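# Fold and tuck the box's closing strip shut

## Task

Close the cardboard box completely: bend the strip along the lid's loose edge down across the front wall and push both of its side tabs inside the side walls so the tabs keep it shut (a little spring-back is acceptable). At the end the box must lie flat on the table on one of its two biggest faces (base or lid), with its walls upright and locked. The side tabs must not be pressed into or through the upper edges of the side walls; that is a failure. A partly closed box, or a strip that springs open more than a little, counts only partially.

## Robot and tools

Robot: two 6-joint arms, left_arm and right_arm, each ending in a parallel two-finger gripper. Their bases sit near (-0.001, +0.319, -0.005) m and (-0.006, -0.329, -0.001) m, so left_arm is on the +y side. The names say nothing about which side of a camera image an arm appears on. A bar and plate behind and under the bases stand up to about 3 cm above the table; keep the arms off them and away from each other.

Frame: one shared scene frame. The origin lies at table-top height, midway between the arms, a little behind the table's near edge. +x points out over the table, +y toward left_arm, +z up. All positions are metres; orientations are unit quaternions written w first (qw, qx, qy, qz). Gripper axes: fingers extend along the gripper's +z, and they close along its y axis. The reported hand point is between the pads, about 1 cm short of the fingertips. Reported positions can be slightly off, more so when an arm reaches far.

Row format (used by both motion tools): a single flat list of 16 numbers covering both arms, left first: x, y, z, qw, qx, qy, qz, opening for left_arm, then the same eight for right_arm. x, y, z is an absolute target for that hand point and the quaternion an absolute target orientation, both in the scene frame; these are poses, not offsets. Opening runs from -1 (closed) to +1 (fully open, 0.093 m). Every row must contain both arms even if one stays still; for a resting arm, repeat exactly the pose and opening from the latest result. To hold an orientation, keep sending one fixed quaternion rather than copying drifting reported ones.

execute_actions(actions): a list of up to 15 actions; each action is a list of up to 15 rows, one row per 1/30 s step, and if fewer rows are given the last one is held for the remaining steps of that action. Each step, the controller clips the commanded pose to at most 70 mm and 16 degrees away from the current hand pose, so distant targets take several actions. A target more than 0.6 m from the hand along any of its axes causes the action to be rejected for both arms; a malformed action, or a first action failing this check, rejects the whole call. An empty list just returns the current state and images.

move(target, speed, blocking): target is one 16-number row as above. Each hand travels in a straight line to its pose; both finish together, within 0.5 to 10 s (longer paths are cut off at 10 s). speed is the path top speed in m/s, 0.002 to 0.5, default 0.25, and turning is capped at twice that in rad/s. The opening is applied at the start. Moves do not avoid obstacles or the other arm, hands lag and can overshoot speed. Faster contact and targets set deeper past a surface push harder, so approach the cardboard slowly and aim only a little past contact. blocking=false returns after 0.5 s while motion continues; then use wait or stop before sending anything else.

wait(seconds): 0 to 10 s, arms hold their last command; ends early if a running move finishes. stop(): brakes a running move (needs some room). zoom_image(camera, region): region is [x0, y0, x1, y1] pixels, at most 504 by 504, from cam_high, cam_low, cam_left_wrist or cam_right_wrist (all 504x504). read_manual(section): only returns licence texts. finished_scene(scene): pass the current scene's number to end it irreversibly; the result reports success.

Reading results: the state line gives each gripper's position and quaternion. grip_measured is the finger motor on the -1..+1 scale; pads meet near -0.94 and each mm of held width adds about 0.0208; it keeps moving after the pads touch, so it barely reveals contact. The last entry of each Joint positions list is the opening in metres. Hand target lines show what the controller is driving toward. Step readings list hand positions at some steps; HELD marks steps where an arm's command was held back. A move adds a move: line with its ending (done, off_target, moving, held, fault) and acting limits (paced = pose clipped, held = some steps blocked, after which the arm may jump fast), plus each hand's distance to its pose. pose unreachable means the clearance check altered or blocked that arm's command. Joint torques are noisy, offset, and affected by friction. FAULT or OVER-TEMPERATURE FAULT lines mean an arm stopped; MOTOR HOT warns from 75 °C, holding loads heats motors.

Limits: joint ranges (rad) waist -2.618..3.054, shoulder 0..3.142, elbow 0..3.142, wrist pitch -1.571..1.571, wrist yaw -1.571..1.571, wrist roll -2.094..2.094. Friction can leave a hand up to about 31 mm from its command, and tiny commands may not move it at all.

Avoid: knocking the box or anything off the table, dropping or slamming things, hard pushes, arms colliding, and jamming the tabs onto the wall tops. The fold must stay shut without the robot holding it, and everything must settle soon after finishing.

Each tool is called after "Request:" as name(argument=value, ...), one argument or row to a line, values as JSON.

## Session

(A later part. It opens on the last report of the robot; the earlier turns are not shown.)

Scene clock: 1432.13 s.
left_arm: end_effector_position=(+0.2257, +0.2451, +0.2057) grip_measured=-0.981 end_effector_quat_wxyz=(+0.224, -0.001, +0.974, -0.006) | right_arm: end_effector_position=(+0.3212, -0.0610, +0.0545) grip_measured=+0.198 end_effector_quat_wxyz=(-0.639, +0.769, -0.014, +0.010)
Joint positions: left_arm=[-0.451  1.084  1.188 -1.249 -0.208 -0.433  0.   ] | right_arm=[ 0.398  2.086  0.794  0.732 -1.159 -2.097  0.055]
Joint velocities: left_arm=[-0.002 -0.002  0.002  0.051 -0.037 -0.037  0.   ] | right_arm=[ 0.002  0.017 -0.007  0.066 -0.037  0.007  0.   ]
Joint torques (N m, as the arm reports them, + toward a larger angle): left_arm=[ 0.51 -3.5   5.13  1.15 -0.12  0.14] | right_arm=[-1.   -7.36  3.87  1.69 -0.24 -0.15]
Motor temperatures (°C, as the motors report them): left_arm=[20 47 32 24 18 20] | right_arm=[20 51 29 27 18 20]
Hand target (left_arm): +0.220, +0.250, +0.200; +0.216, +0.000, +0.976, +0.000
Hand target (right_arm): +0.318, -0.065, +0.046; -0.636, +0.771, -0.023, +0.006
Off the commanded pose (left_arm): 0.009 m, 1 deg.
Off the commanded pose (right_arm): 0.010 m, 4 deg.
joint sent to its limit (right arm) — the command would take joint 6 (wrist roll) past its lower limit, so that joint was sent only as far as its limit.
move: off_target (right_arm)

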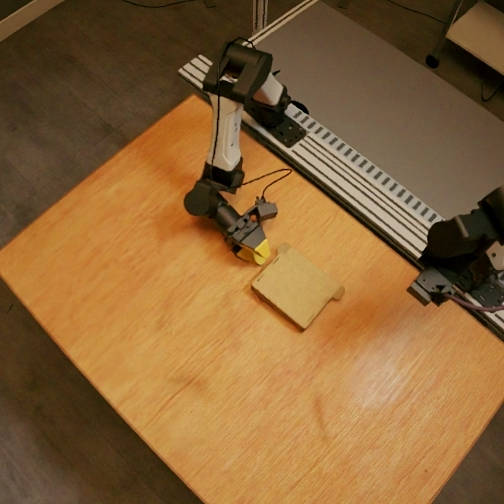

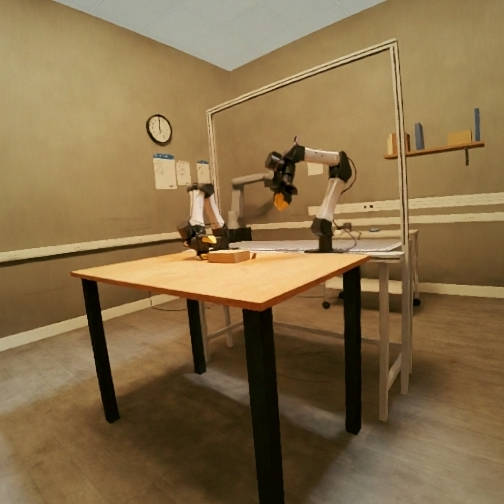

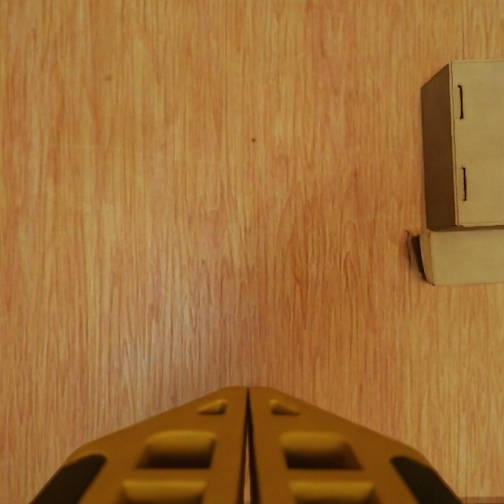

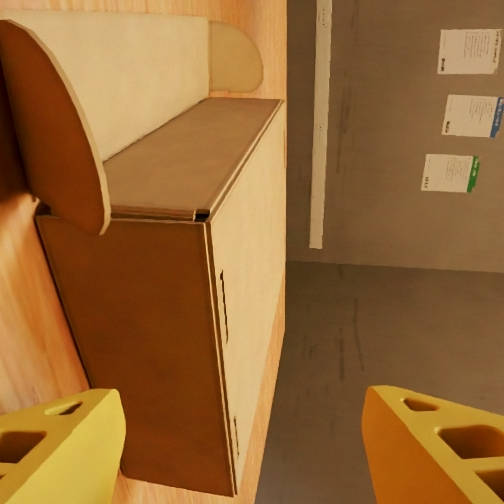

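Request:
move(
  target=[0.22,0.25,0.20,0.216,0,0.976,0,-1.0, 0.31,-0.10,0.15,0.6157,-0.788,0,0,0.2],
  speed=0.12,
)

Request:
move(
  target=[0.22,0.20,0.16,0.3007,0,0.9537,0,0.45, 0.29,-0.09,0.17,0.4056,-0.5793,0.5793,0.4056,0.45],
  speed=0.3,
)

Request:
move(
  target=[0.235,0.105,0.10,0.3007,0,0.9537,0,0.45, 0.235,-0.038,0.10,0.3007,0,0.9537,0,0.45],
  speed=0.25,
)

Scene clock: 1444.77 s.
left_arm: end_effector_position=(+0.2257, +0.2451, +0.2057) grip_measured=-0.981 end_effector_quat_wxyz=(+0.224, -0.001, +0.974, -0.006) | right_arm: end_effector_position=(+0.3117, -0.0977, +0.1466) grip_measured=+0.198 end_effector_quat_wxyz=(-0.649, +0.760, -0.036, +0.013)
Joint positions: left_arm=[-0.451  1.084  1.188 -1.249 -0.208 -0.433  0.   ] | right_arm=[ 0.309  1.712  0.779  0.359 -1.219 -2.097  0.055]
Joint velocities: left_arm=[ 0.002  0.017  0.007 -0.051 -0.007 -0.037  0.   ] | right_arm=[-0.007 -0.007 -0.002 -0.051 -0.051 -0.022 -0.001]
Joint torques (N m, as the arm reports them, + toward a larger angle): left_arm=[ 0.47 -3.64  5.22  1.14 -0.11  0.12] | right_arm=[-0.71 -7.85  7.22  1.51 -0.32 -0.15]
Motor temperatures (°C, as the motors report them): left_arm=[20 45 32 24 18 20] | right_arm=[20 51 28 27 18 20]
Hand target (left_arm): +0.220, +0.250, +0.200; +0.216, +0.000, +0.976, +0.000
Hand target (right_arm): +0.309, -0.100, +0.149; -0.650, +0.759, -0.035, +0.013
Off the commanded pose (left_arm): 0.009 m, 1 deg.
Off the commanded pose (right_arm): 0.005 m, 7 deg.
joint sent to its limit (right arm) — the command would take joint 6 (wrist roll) past its lower limit, so that joint was sent only as far as its limit.
move: off_target (right_arm)

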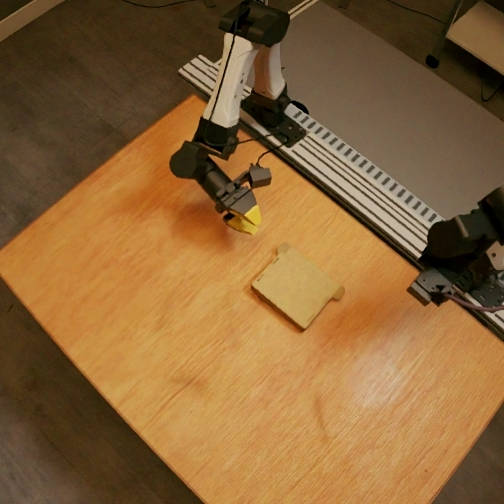

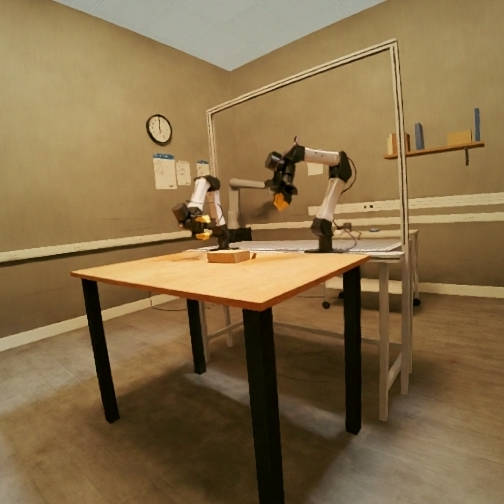

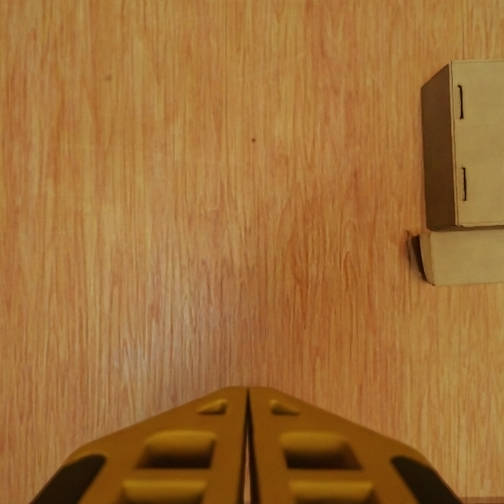

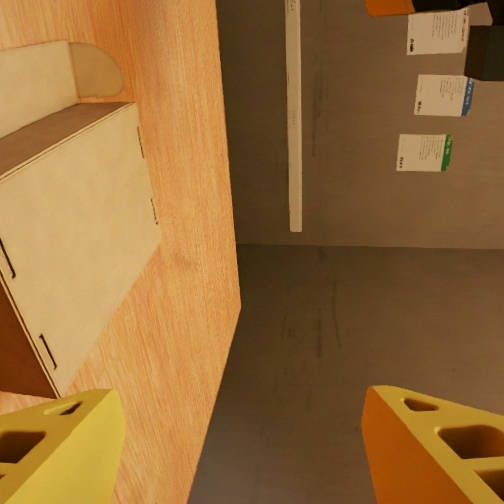

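Scene clock: 1447.97 s.
left_arm: end_effector_position=(+0.2204, +0.2011, +0.1620) grip_measured=+0.448 end_effector_quat_wxyz=(+0.294, +0.002, +0.956, +0.003) | right_arm: end_effector_position=(+0.2892, -0.0946, +0.1618) grip_measured=+0.448 end_effector_quat_wxyz=(-0.404, +0.578, -0.582, -0.406)
Joint positions: left_arm=[-0.762  1.053  0.938 -1.004 -0.432 -0.683  0.067] | right_arm=[ 0.357  1.609  0.977 -0.336 -1.1   -0.913  0.067]
Joint velocities: left_arm=[-0.017 -0.007 -0.012  0.081  0.007 -0.007 -0.001] | right_arm=[ 0.007  0.002  0.012 -0.022 -0.081 -0.007 -0.   ]
Joint torques (N m, as the arm reports them, + toward a larger angle): left_arm=[-0.79 -3.52  5.69  1.46 -0.28  0.  ] | right_arm=[ 0.73 -7.1  10.64  1.3  -0.36 -0.1 ]
Motor temperatures (°C, as the motors report them): left_arm=[20 45 32 24 18 20] | right_arm=[20 51 29 27 18 20]
Hand target (left_arm): +0.220, +0.200, +0.160; +0.301, -0.001, +0.954, -0.001
Hand target (right_arm): +0.289, -0.091, +0.170; -0.405, +0.580, -0.578, -0.406
Off the commanded pose (left_arm): 0.002 m, 1 deg.
Off the commanded pose (right_arm): 0.009 m, 0 deg.
move: done

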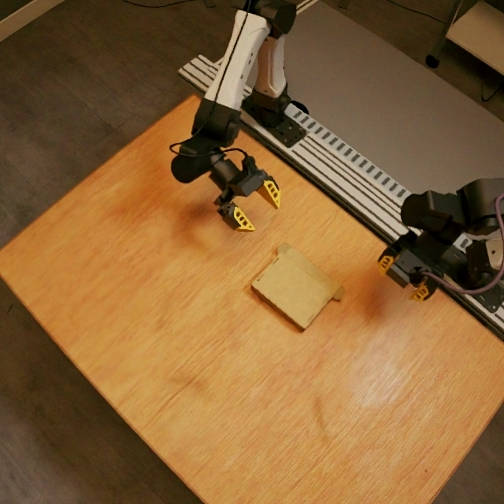

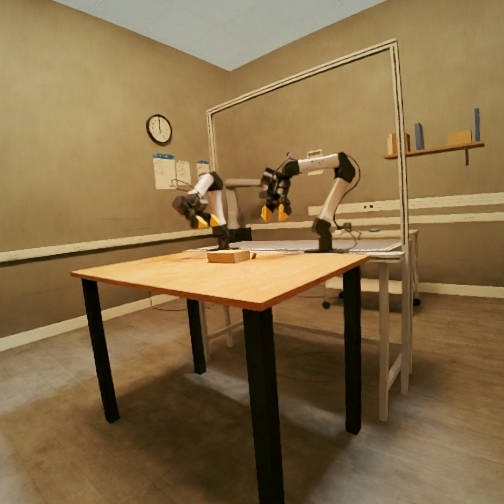

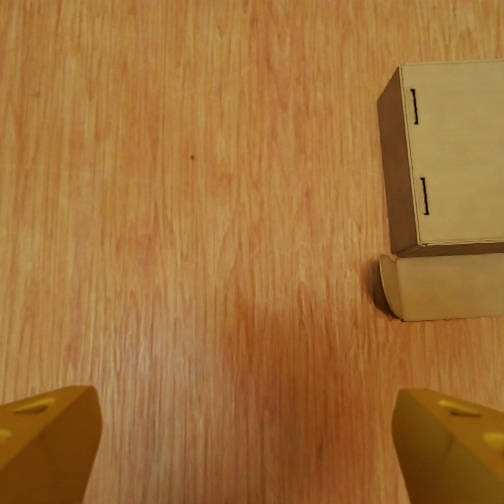

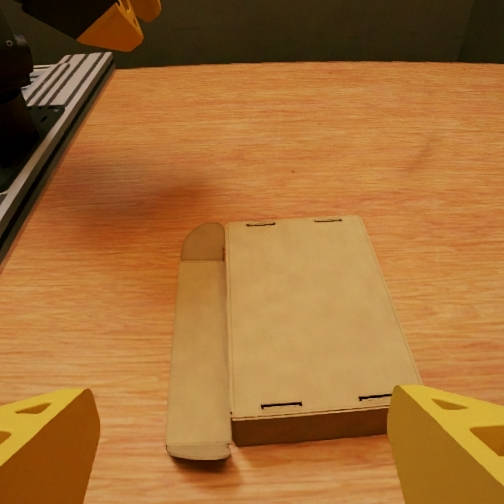

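Scene clock: 1451.60 s.
left_arm: end_effector_position=(+0.2318, +0.1225, +0.1090) grip_measured=+0.448 end_effector_quat_wxyz=(+0.292, +0.005, +0.956, +0.006) | right_arm: end_effector_position=(+0.2446, -0.0444, +0.1111) grip_measured=+0.449 end_effector_quat_wxyz=(+0.338, -0.130, +0.928, +0.085)
Joint positions: left_arm=[-0.955  1.371  0.938 -0.781 -0.507 -0.876  0.067] | right_arm=[ 1.12   1.54   0.966 -0.415  0.426  0.622  0.067]
Joint velocities: left_arm=[0.002 0.012 0.002 0.022 0.051 0.066 0.   ] | right_arm=[ 0.007  0.012  0.007 -0.037 -0.066  0.007 -0.002]
Joint torques (N m, as the arm reports them, + toward a larger angle): left_arm=[-0.11 -5.46  7.48  1.08 -0.26  0.04] | right_arm=[-0.44 -6.47  8.58  1.64  0.28 -0.2 ]
Motor temperatures (°C, as the motors report them): left_arm=[20 45 32 25 18 20] | right_arm=[20 50 29 27 18 20]
Hand target (left_arm): +0.232, +0.123, +0.110; +0.293, +0.005, +0.956, +0.005
Hand target (right_arm): +0.245, -0.045, +0.112; +0.339, -0.131, +0.928, +0.086
Off the commanded pose (left_arm): 0.020 m, 1 deg.
Off the commanded pose (right_arm): 0.016 m, 19 deg; orientation clipped at the last step of the last action.
move: held (left_arm, right_arm); limits=paced,held; held on 21 of 109 steps (right_arm, left_arm), including the last (right_arm, left_arm)
pose unreachable (left arm): on one or more control steps of this call, first in action 0 (counted from 0), this arm could not follow its commanded pose, so it was not sent that pose on those steps. On the call's last step it was still not sent that pose. It may still have moved: this result reports where it is.
cause: the commanded pose would bring a part of the arm too close to another arm (this arm's wrist (the part past joint 4) and the other arm's wrist (the part past joint 4)).
pose unreachable (right arm): on one or more control steps of this call, first in action 0 (counted from 0), this arm could not follow its commanded pose, so it was not sent that pose on those steps. On the call's last step it was still not sent that pose. It may still have moved: this result reports where it is.
cause: the commanded pose would bring a part of the arm too close to another arm (this arm's wrist (the part past joint 4) and the other arm's wrist (the part past joint 4)).

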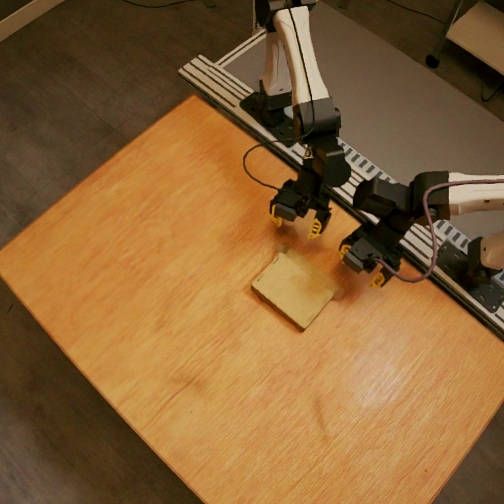

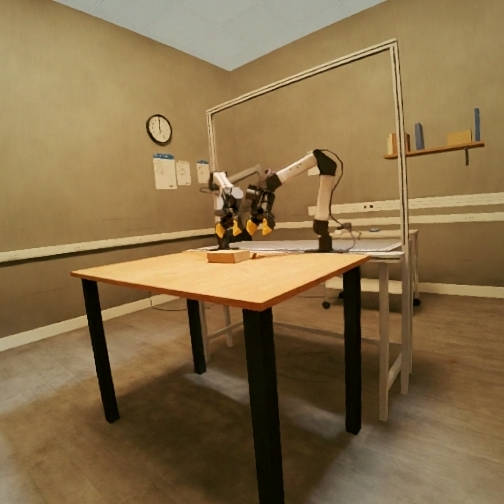

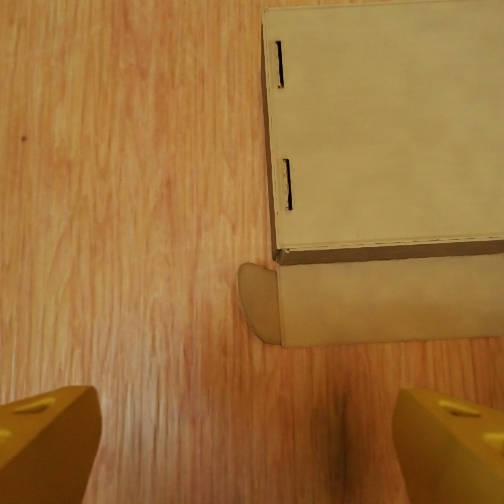

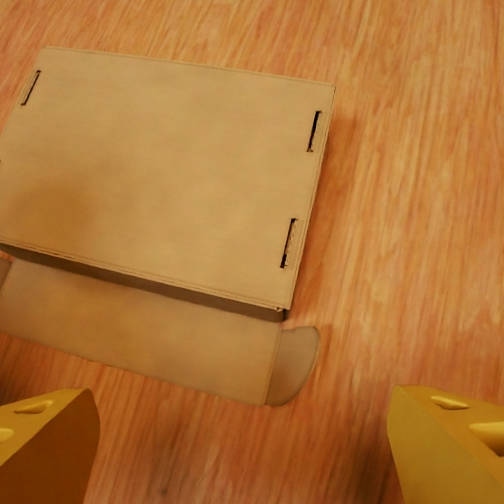

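Request:
move(
  target=[0.232,0.14,0.11,0.3007,0,0.9537,0,0.45, 0.235,-0.045,0.10,0.3007,0,0.9537,0,0.45],
  speed=0.1,
)

Request:
move(
  target=[0.235,0.105,0.08,0.3007,0,0.9537,0,0.45, 0.235,-0.040,0.08,0.3007,0,0.9537,0,0.45],
  speed=0.05,
)

Scene clock: 1463.20 s.
left_arm: end_effector_position=(+0.2314, +0.1380, +0.1114) grip_measured=+0.448 end_effector_quat_wxyz=(+0.297, +0.001, +0.955, +0.006) | right_arm: end_effector_position=(+0.2408, -0.0468, +0.1040) grip_measured=+0.449 end_effector_quat_wxyz=(+0.319, -0.071, +0.944, +0.047)
Joint positions: left_arm=[-0.926  1.31   0.895 -0.779 -0.507 -0.849  0.067] | right_arm=[ 1.153  1.619  1.058 -0.561  0.495  0.799  0.067]
Joint velocities: left_arm=[-0.022 -0.012  0.002 -0.007 -0.007  0.007  0.   ] | right_arm=[ 0.002  0.007  0.002  0.037 -0.007 -0.022  0.   ]
Joint torques (N m, as the arm reports them, + toward a larger angle): left_arm=[ 0.33 -6.06  5.53  1.33 -0.23  0.1 ] | right_arm=[-0.26 -7.02  8.36  1.4   0.31 -0.2 ]
Motor temperatures (°C, as the motors report them): left_arm=[20 44 32 24 18 20] | right_arm=[20 49 30 27 18 20]
Hand target (left_arm): +0.232, +0.140, +0.110; +0.300, -0.000, +0.954, +0.001
Hand target (right_arm): +0.241, -0.048, +0.105; +0.320, -0.071, +0.944, +0.047
Off the commanded pose (left_arm): 0.003 m, 1 deg.
Off the commanded pose (right_arm): 0.007 m, 10 deg.
move: held (right_arm); limits=held; held on 38 of 61 steps (right_arm), including the last (right_arm)
pose unreachable (right arm): on one or more control steps of this call, first in action 0 (counted from 0), this arm could not follow its commanded pose, so it was not sent that pose on those steps. On the call's last step it was still not sent that pose. It may still have moved: this result reports where it is.
cause: the commanded pose would bring a part of the arm too close to another arm (this arm's wrist (the part past joint 4) and the other arm's wrist (the part past joint 4)).

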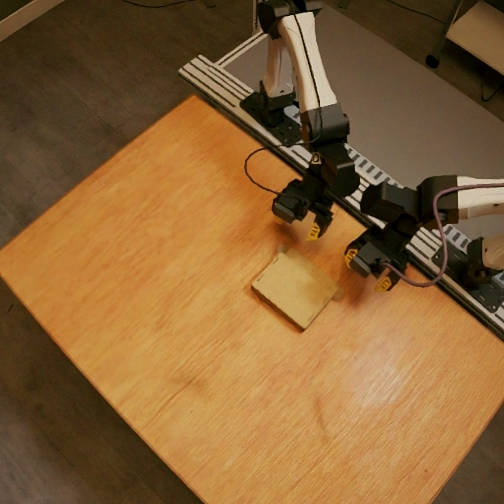

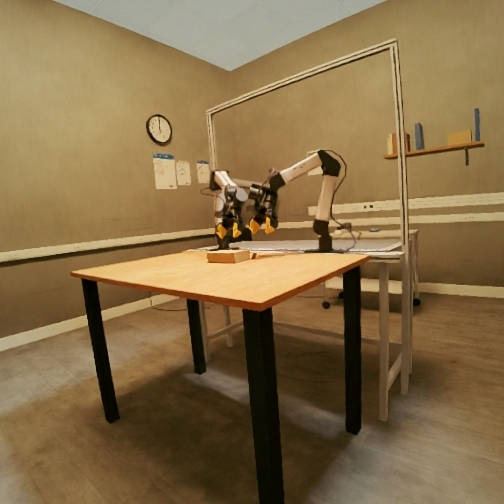

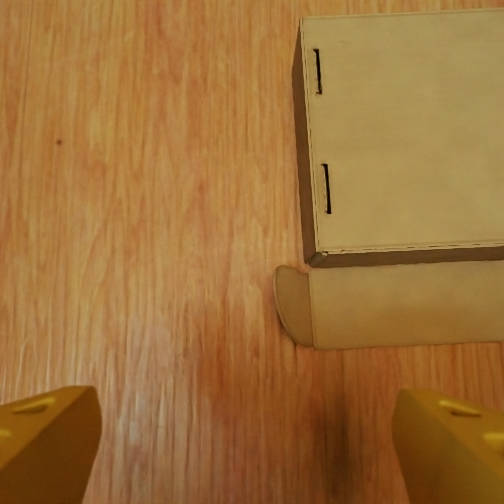

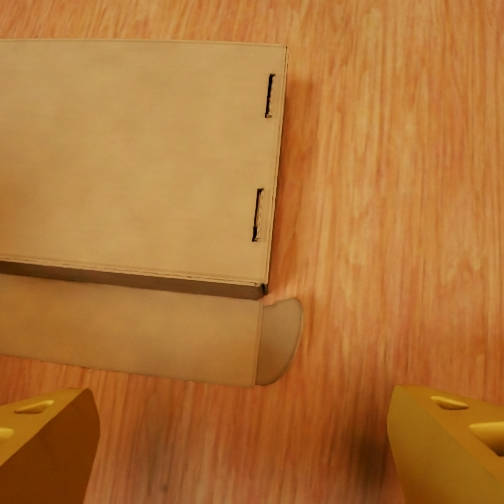

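Scene clock: 1465.17 s.
left_arm: end_effector_position=(+0.2315, +0.1379, +0.1088) grip_measured=+0.448 end_effector_quat_wxyz=(+0.295, +0.001, +0.956, +0.010) | right_arm: end_effector_position=(+0.2403, -0.0490, +0.1008) grip_measured=+0.449 end_effector_quat_wxyz=(+0.316, -0.063, +0.946, +0.042)
Joint positions: left_arm=[-0.926  1.32   0.895 -0.778 -0.507 -0.851  0.067] | right_arm=[ 1.153  1.626  1.058 -0.571  0.5    0.819  0.067]
Joint velocities: left_arm=[ 0.002  0.022  0.012 -0.051 -0.051  0.022 -0.001] | right_arm=[-0.002  0.017 -0.012  0.007 -0.022  0.066 -0.   ]
Joint torques (N m, as the arm reports them, + toward a larger angle): left_arm=[-0.14 -4.93  7.46  1.1  -0.27  0.05] | right_arm=[-0.3  -6.67  8.65  1.35  0.35 -0.16]
Motor temperatures (°C, as the motors report them): left_arm=[20 44 32 24 18 20] | right_arm=[20 49 30 27 18 20]
Hand target (left_arm): +0.231, +0.138, +0.109; +0.295, +0.001, +0.955, +0.009
Hand target (right_arm): +0.241, -0.048, +0.101; +0.317, -0.062, +0.945, +0.044
Off the commanded pose (left_arm): 0.044 m, 1 deg.
Off the commanded pose (right_arm): 0.023 m, 9 deg.
move: held (left_arm, right_arm); limits=held; held on 49 of 59 steps (right_arm, left_arm), including the last (right_arm, left_arm)
pose unreachable (left arm): on one or more control steps of this call, first in action 0 (counted from 0), this arm could not follow its commanded pose, so it was not sent that pose on those steps. On the call's last step it was still not sent that pose. It may still have moved: this result reports where it is.
cause: the commanded pose would bring a part of the arm too close to another arm (this arm's wrist (the part past joint 4) and the other arm's wrist (the part past joint 4)).
pose unreachable (right arm): on one or more control steps of this call, first in action 0 (counted from 0), this arm could not follow its commanded pose, so it was not sent that pose on those steps. On the call's last step it was still not sent that pose. It may still have moved: this result reports where it is.
cause: the commanded pose would bring a part of the arm too close to another arm (this arm's wrist (the part past joint 4) and the other arm's wrist (the part past joint 4)).

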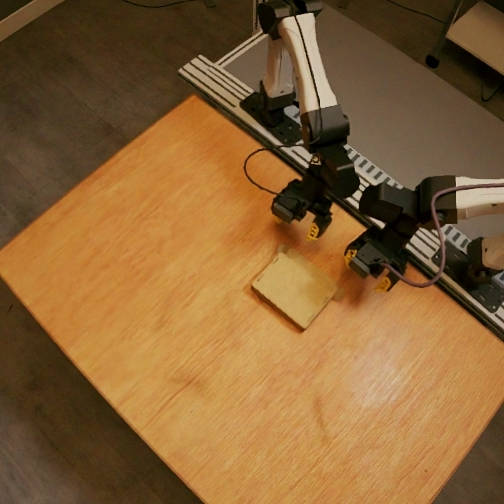

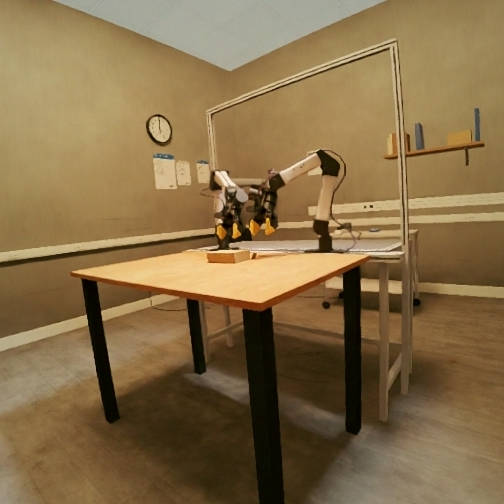

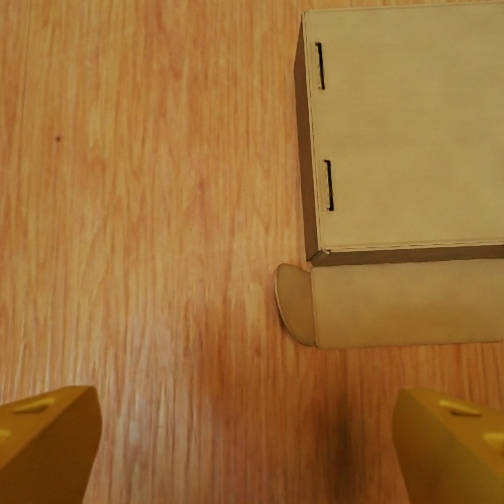

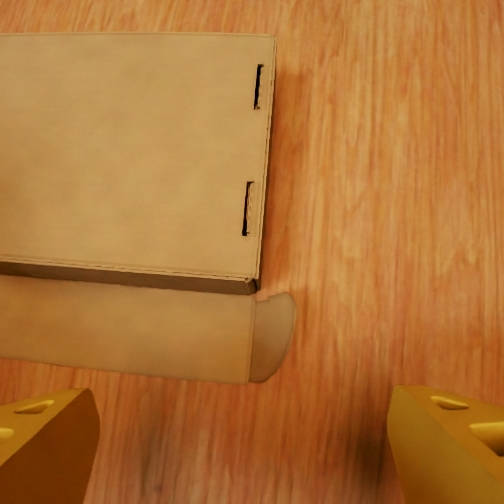

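Request:
move(
  target=[0.232,0.15,0.11,0.3007,0,0.9537,0,0.45, 0.22,-0.20,0.14,0.216,0,0.976,0,0.45],
  speed=0.15,
)

Request:
move(
  target=[0.31,0.03,0.075,0.1305,0,0.9914,0,0.45, 0.22,-0.20,0.14,0.216,0,0.976,0,0.45],
  speed=0.12,
)

Scene clock: 1512.80 s.
left_arm: end_effector_position=(+0.2320, +0.1485, +0.1120) grip_measured=+0.448 end_effector_quat_wxyz=(+0.298, +0.000, +0.954, +0.007) | right_arm: end_effector_position=(+0.2223, -0.1958, +0.1403) grip_measured=+0.449 end_effector_quat_wxyz=(+0.219, +0.004, +0.976, +0.003)
Joint positions: left_arm=[-0.898  1.272  0.869 -0.775 -0.499 -0.82   0.067] | right_arm=[ 0.822  1.24   0.989 -0.997  0.315  0.691  0.067]
Joint velocities: left_arm=[-0.012  0.012 -0.027 -0.022  0.051 -0.051  0.   ] | right_arm=[-0.007 -0.017  0.002  0.081  0.066 -0.066  0.   ]
Joint torques (N m, as the arm reports them, + toward a larger angle): left_arm=[ 0.28 -5.71  5.57  1.35 -0.16  0.12] | right_arm=[-0.89 -4.48  7.77  1.07  0.18 -0.26]
Motor temperatures (°C, as the motors report them): left_arm=[20 42 34 25 18 20] | right_arm=[20 48 31 26 18 20]
Hand target (left_arm): +0.232, +0.150, +0.110; +0.301, -0.000, +0.954, +0.001
Hand target (right_arm): +0.219, -0.200, +0.139; +0.214, -0.000, +0.977, +0.001
Off the commanded pose (left_arm): 0.002 m, 1 deg.
Off the commanded pose (right_arm): 0.005 m, 1 deg.
move: done

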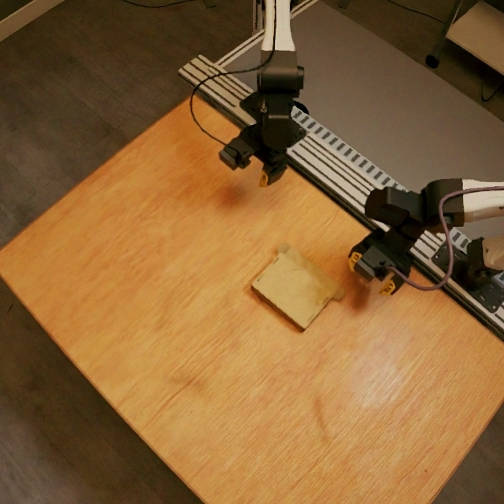

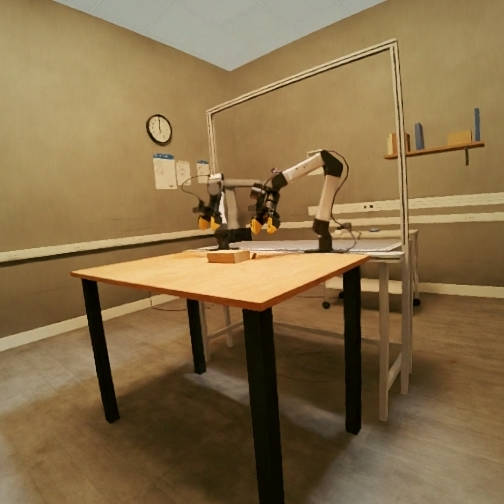

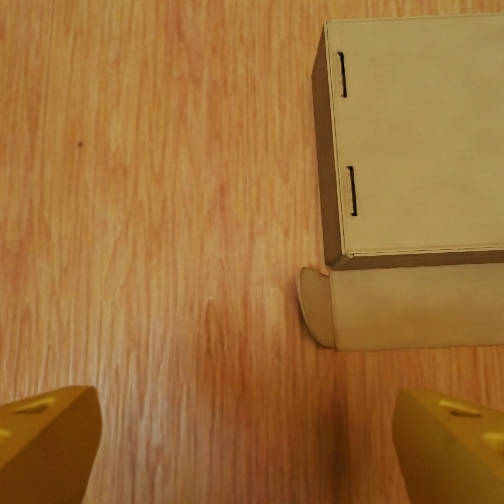

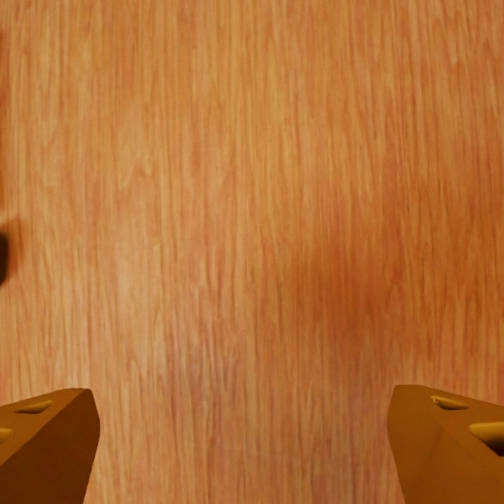

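Scene clock: 1514.80 s.
left_arm: end_effector_position=(+0.3080, +0.0337, +0.0683) grip_measured=+0.448 end_effector_quat_wxyz=(+0.130, +0.001, +0.991, +0.006) | right_arm: end_effector_position=(+0.2221, -0.1960, +0.1402) grip_measured=+0.449 end_effector_quat_wxyz=(+0.218, +0.002, +0.976, +0.002)
Joint positions: left_arm=[-0.811  1.994  1.583 -0.986 -0.221 -0.817  0.067] | right_arm=[ 0.822  1.24   0.989 -0.998  0.315  0.689  0.067]
Joint velocities: left_arm=[ 0.002  0.002 -0.007 -0.022 -0.007  0.037 -0.001] | right_arm=[ 0.002 -0.022 -0.022  0.051  0.007 -0.022 -0.   ]
Joint torques (N m, as the arm reports them, + toward a larger angle): left_arm=[  0.17 -10.63   9.8    0.62  -0.09   0.11] | right_arm=[-0.89 -4.39  8.08  1.07  0.24 -0.25]
Motor temperatures (°C, as the motors report them): left_arm=[20 43 34 25 18 20] | right_arm=[20 47 31 26 18 20]
Hand target (left_arm): +0.312, +0.031, +0.075; +0.131, +0.001, +0.991, -0.000
Hand target (right_arm): +0.220, -0.200, +0.140; +0.216, +0.000, +0.976, -0.000
Off the commanded pose (left_arm): 0.008 m, 1 deg.
Off the commanded pose (right_arm): 0.004 m, 0 deg.
move: done

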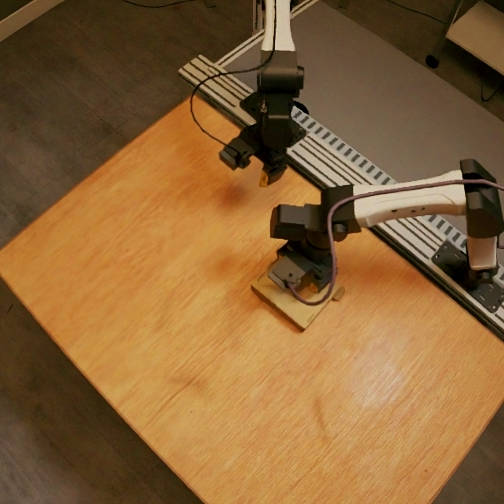

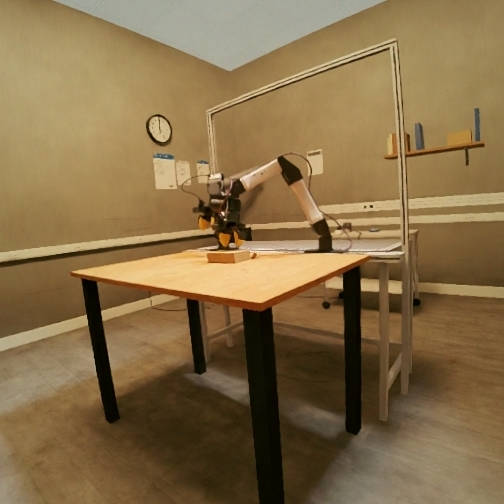

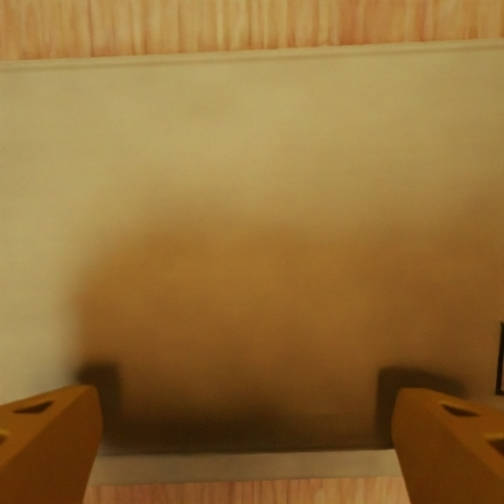

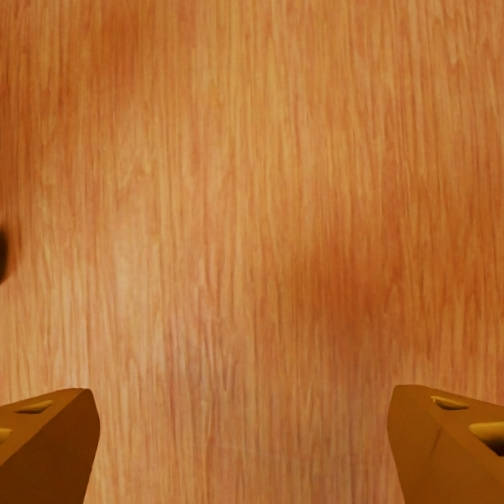

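Request:
move(
  target=[0.236,0.030,0.075,0.1305,0,0.9914,0,0.45, 0.22,-0.20,0.14,0.216,0,0.976,0,0.45],
  speed=0.08,
)

Request:
move(
  target=[0.238,0.030,0.026,0.1305,0,0.9914,0,0.45, 0.22,-0.20,0.14,0.216,0,0.976,0,0.45],
  speed=0.05,
)

Scene clock: 1526.17 s.
left_arm: end_effector_position=(+0.2392, +0.0267, +0.0739) grip_measured=+0.448 end_effector_quat_wxyz=(+0.126, +0.003, +0.992, +0.000) | right_arm: end_effector_position=(+0.2221, -0.1960, +0.1402) grip_measured=+0.449 end_effector_quat_wxyz=(+0.218, +0.002, +0.976, +0.002)
Joint positions: left_arm=[-0.963  1.859  1.418 -0.987 -0.23  -0.967  0.067] | right_arm=[ 0.822  1.24   0.989 -0.998  0.315  0.689  0.067]
Joint velocities: left_arm=[-0.017  0.007 -0.012  0.037  0.022 -0.022  0.001] | right_arm=[ 0.012 -0.002  0.002  0.007 -0.066 -0.022  0.   ]
Joint torques (N m, as the arm reports them, + toward a larger angle): left_arm=[ -0.61 -11.1    4.98   0.8   -0.21  -0.02] | right_arm=[-0.9  -4.42  8.05  1.07  0.22 -0.24]
Motor temperatures (°C, as the motors report them): left_arm=[20 46 35 24 18 20] | right_arm=[20 46 31 25 18 20]
Hand target (left_arm): +0.236, +0.029, +0.075; +0.131, +0.000, +0.991, -0.001
Hand target (right_arm): +0.220, -0.200, +0.140; +0.216, +0.000, +0.976, +0.000
Off the commanded pose (left_arm): 0.005 m, 1 deg.
Off the commanded pose (right_arm): 0.004 m, 0 deg.
move: done

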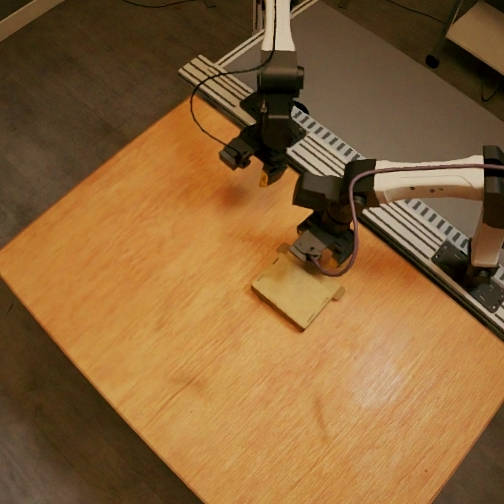

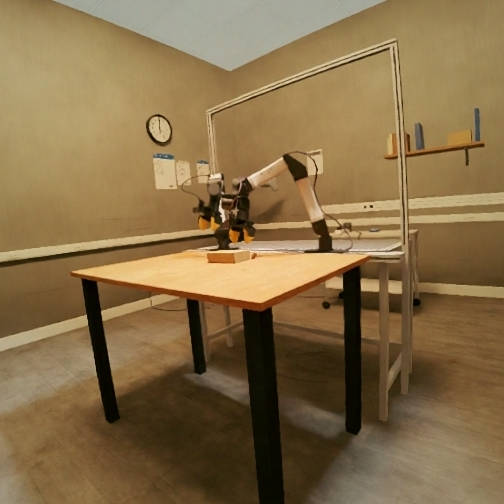

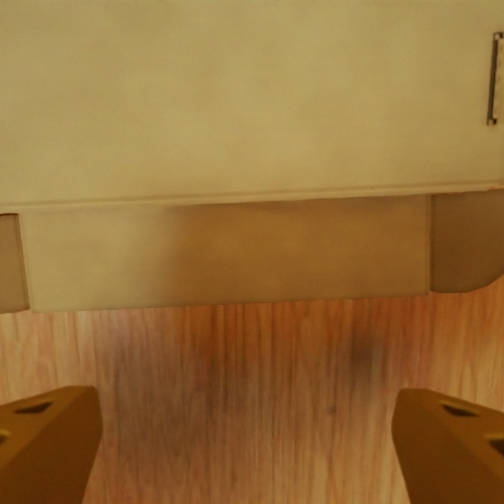

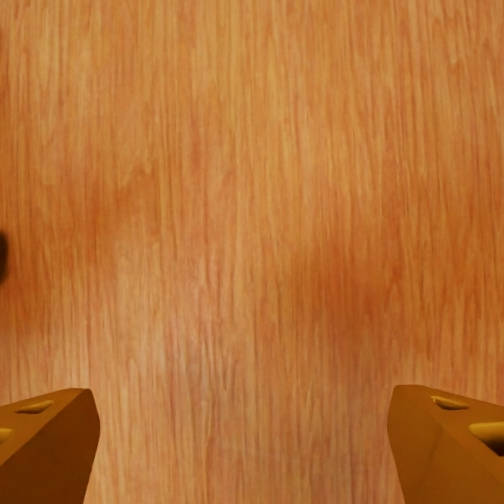

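Scene clock: 1527.60 s.
left_arm: end_effector_position=(+0.2375, +0.0279, +0.0325) grip_measured=+0.448 end_effector_quat_wxyz=(+0.128, +0.002, +0.992, -0.003) | right_arm: end_effector_position=(+0.2221, -0.1960, +0.1402) grip_measured=+0.449 end_effector_quat_wxyz=(+0.218, +0.002, +0.976, +0.002)
Joint positions: left_arm=[-0.963  1.888  1.285 -0.815 -0.23  -0.967  0.067] | right_arm=[ 0.822  1.24   0.989 -0.998  0.315  0.689  0.067]
Joint velocities: left_arm=[-0.002 -0.007 -0.017  0.066 -0.007  0.051 -0.001] | right_arm=[0.002 0.002 0.007 0.022 0.037 0.022 0.001]
Joint torques (N m, as the arm reports them, + toward a larger angle): left_arm=[-0.09 -9.26  4.9   0.95 -0.2   0.01] | right_arm=[-0.89 -4.38  8.09  1.06  0.24 -0.25]
Motor temperatures (°C, as the motors report them): left_arm=[20 46 35 24 18 20] | right_arm=[20 46 31 25 18 20]
Hand target (left_arm): +0.238, +0.031, +0.026; +0.130, -0.000, +0.991, +0.000
Hand target (right_arm): +0.220, -0.200, +0.140; +0.216, +0.000, +0.976, -0.000
Off the commanded pose (left_arm): 0.007 m, 1 deg.
Off the commanded pose (right_arm): 0.004 m, 0 deg.
move: done

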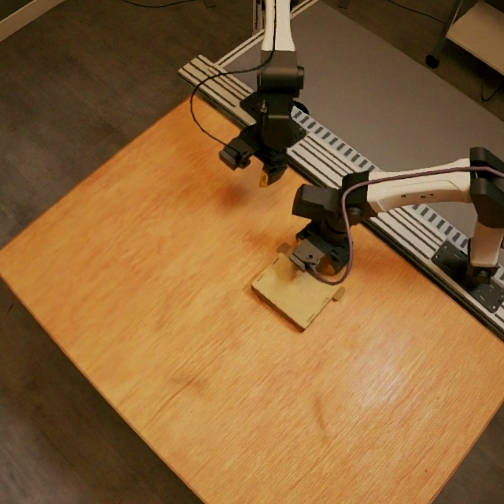

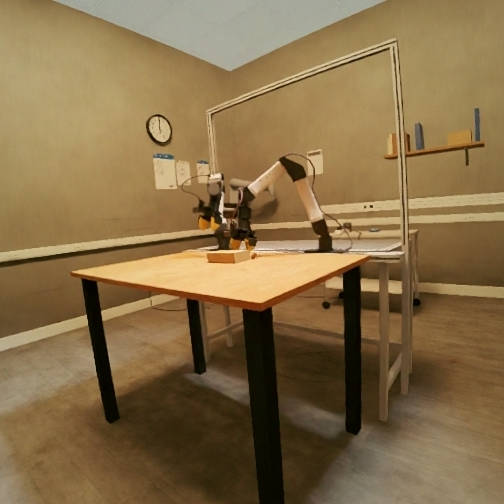

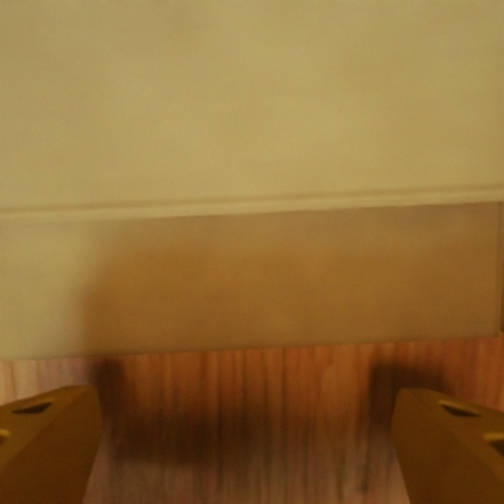

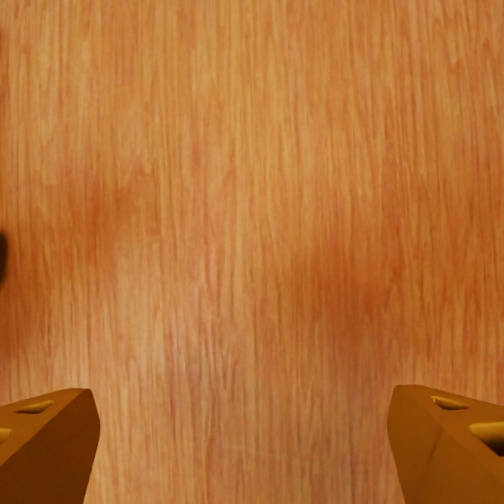

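Request:
move(
  target=[0.372,-0.002,0.034,0.1305,0,0.9914,0,0.45, 0.22,-0.20,0.14,0.216,0,0.976,0,0.45],
  speed=0.04,
)

Scene clock: 1536.40 s.
left_arm: end_effector_position=(+0.3689, +0.0016, +0.0278) grip_measured=+0.448 end_effector_quat_wxyz=(+0.130, -0.002, +0.992, +0.006) | right_arm: end_effector_position=(+0.2221, -0.1960, +0.1402) grip_measured=+0.449 end_effector_quat_wxyz=(+0.218, +0.002, +0.976, +0.002)
Joint positions: left_arm=[-0.757  2.286  1.882 -0.982 -0.21  -0.768  0.067] | right_arm=[ 0.822  1.24   0.989 -0.998  0.315  0.689  0.067]
Joint velocities: left_arm=[ 0.012 -0.002  0.012 -0.007  0.022 -0.022  0.   ] | right_arm=[-0.002 -0.022  0.012  0.051 -0.022  0.037 -0.   ]
Joint torques (N m, as the arm reports them, + toward a larger angle): left_arm=[  0.26 -12.93   9.7    0.66  -0.04   0.12] | right_arm=[-0.88 -4.42  8.01  1.08  0.23 -0.24]
Motor temperatures (°C, as the motors report them): left_arm=[20 47 35 24 18 20] | right_arm=[20 45 31 25 18 20]
Hand target (left_arm): +0.372, -0.001, +0.034; +0.130, -0.000, +0.991, +0.001
Hand target (right_arm): +0.220, -0.200, +0.140; +0.216, +0.000, +0.976, -0.000
Off the commanded pose (left_arm): 0.008 m, 1 deg.
Off the commanded pose (right_arm): 0.004 m, 0 deg.
move: done

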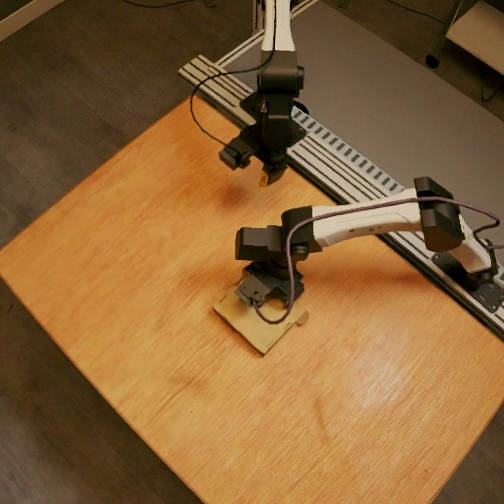

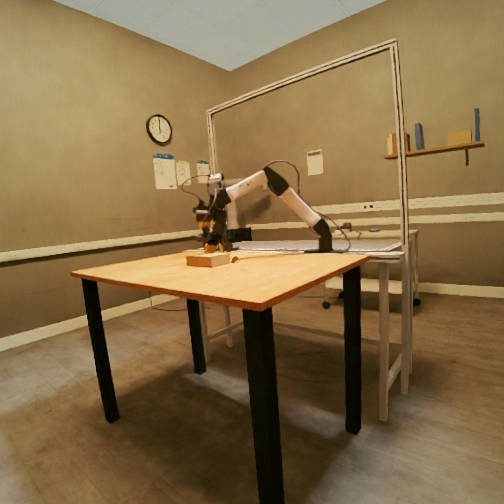

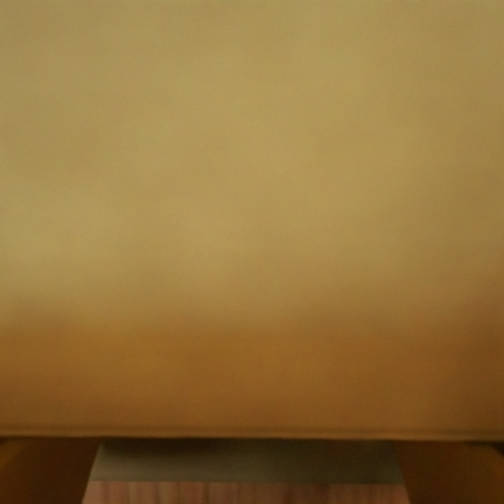

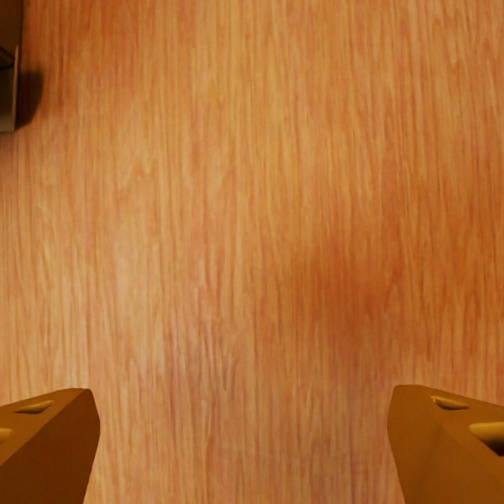

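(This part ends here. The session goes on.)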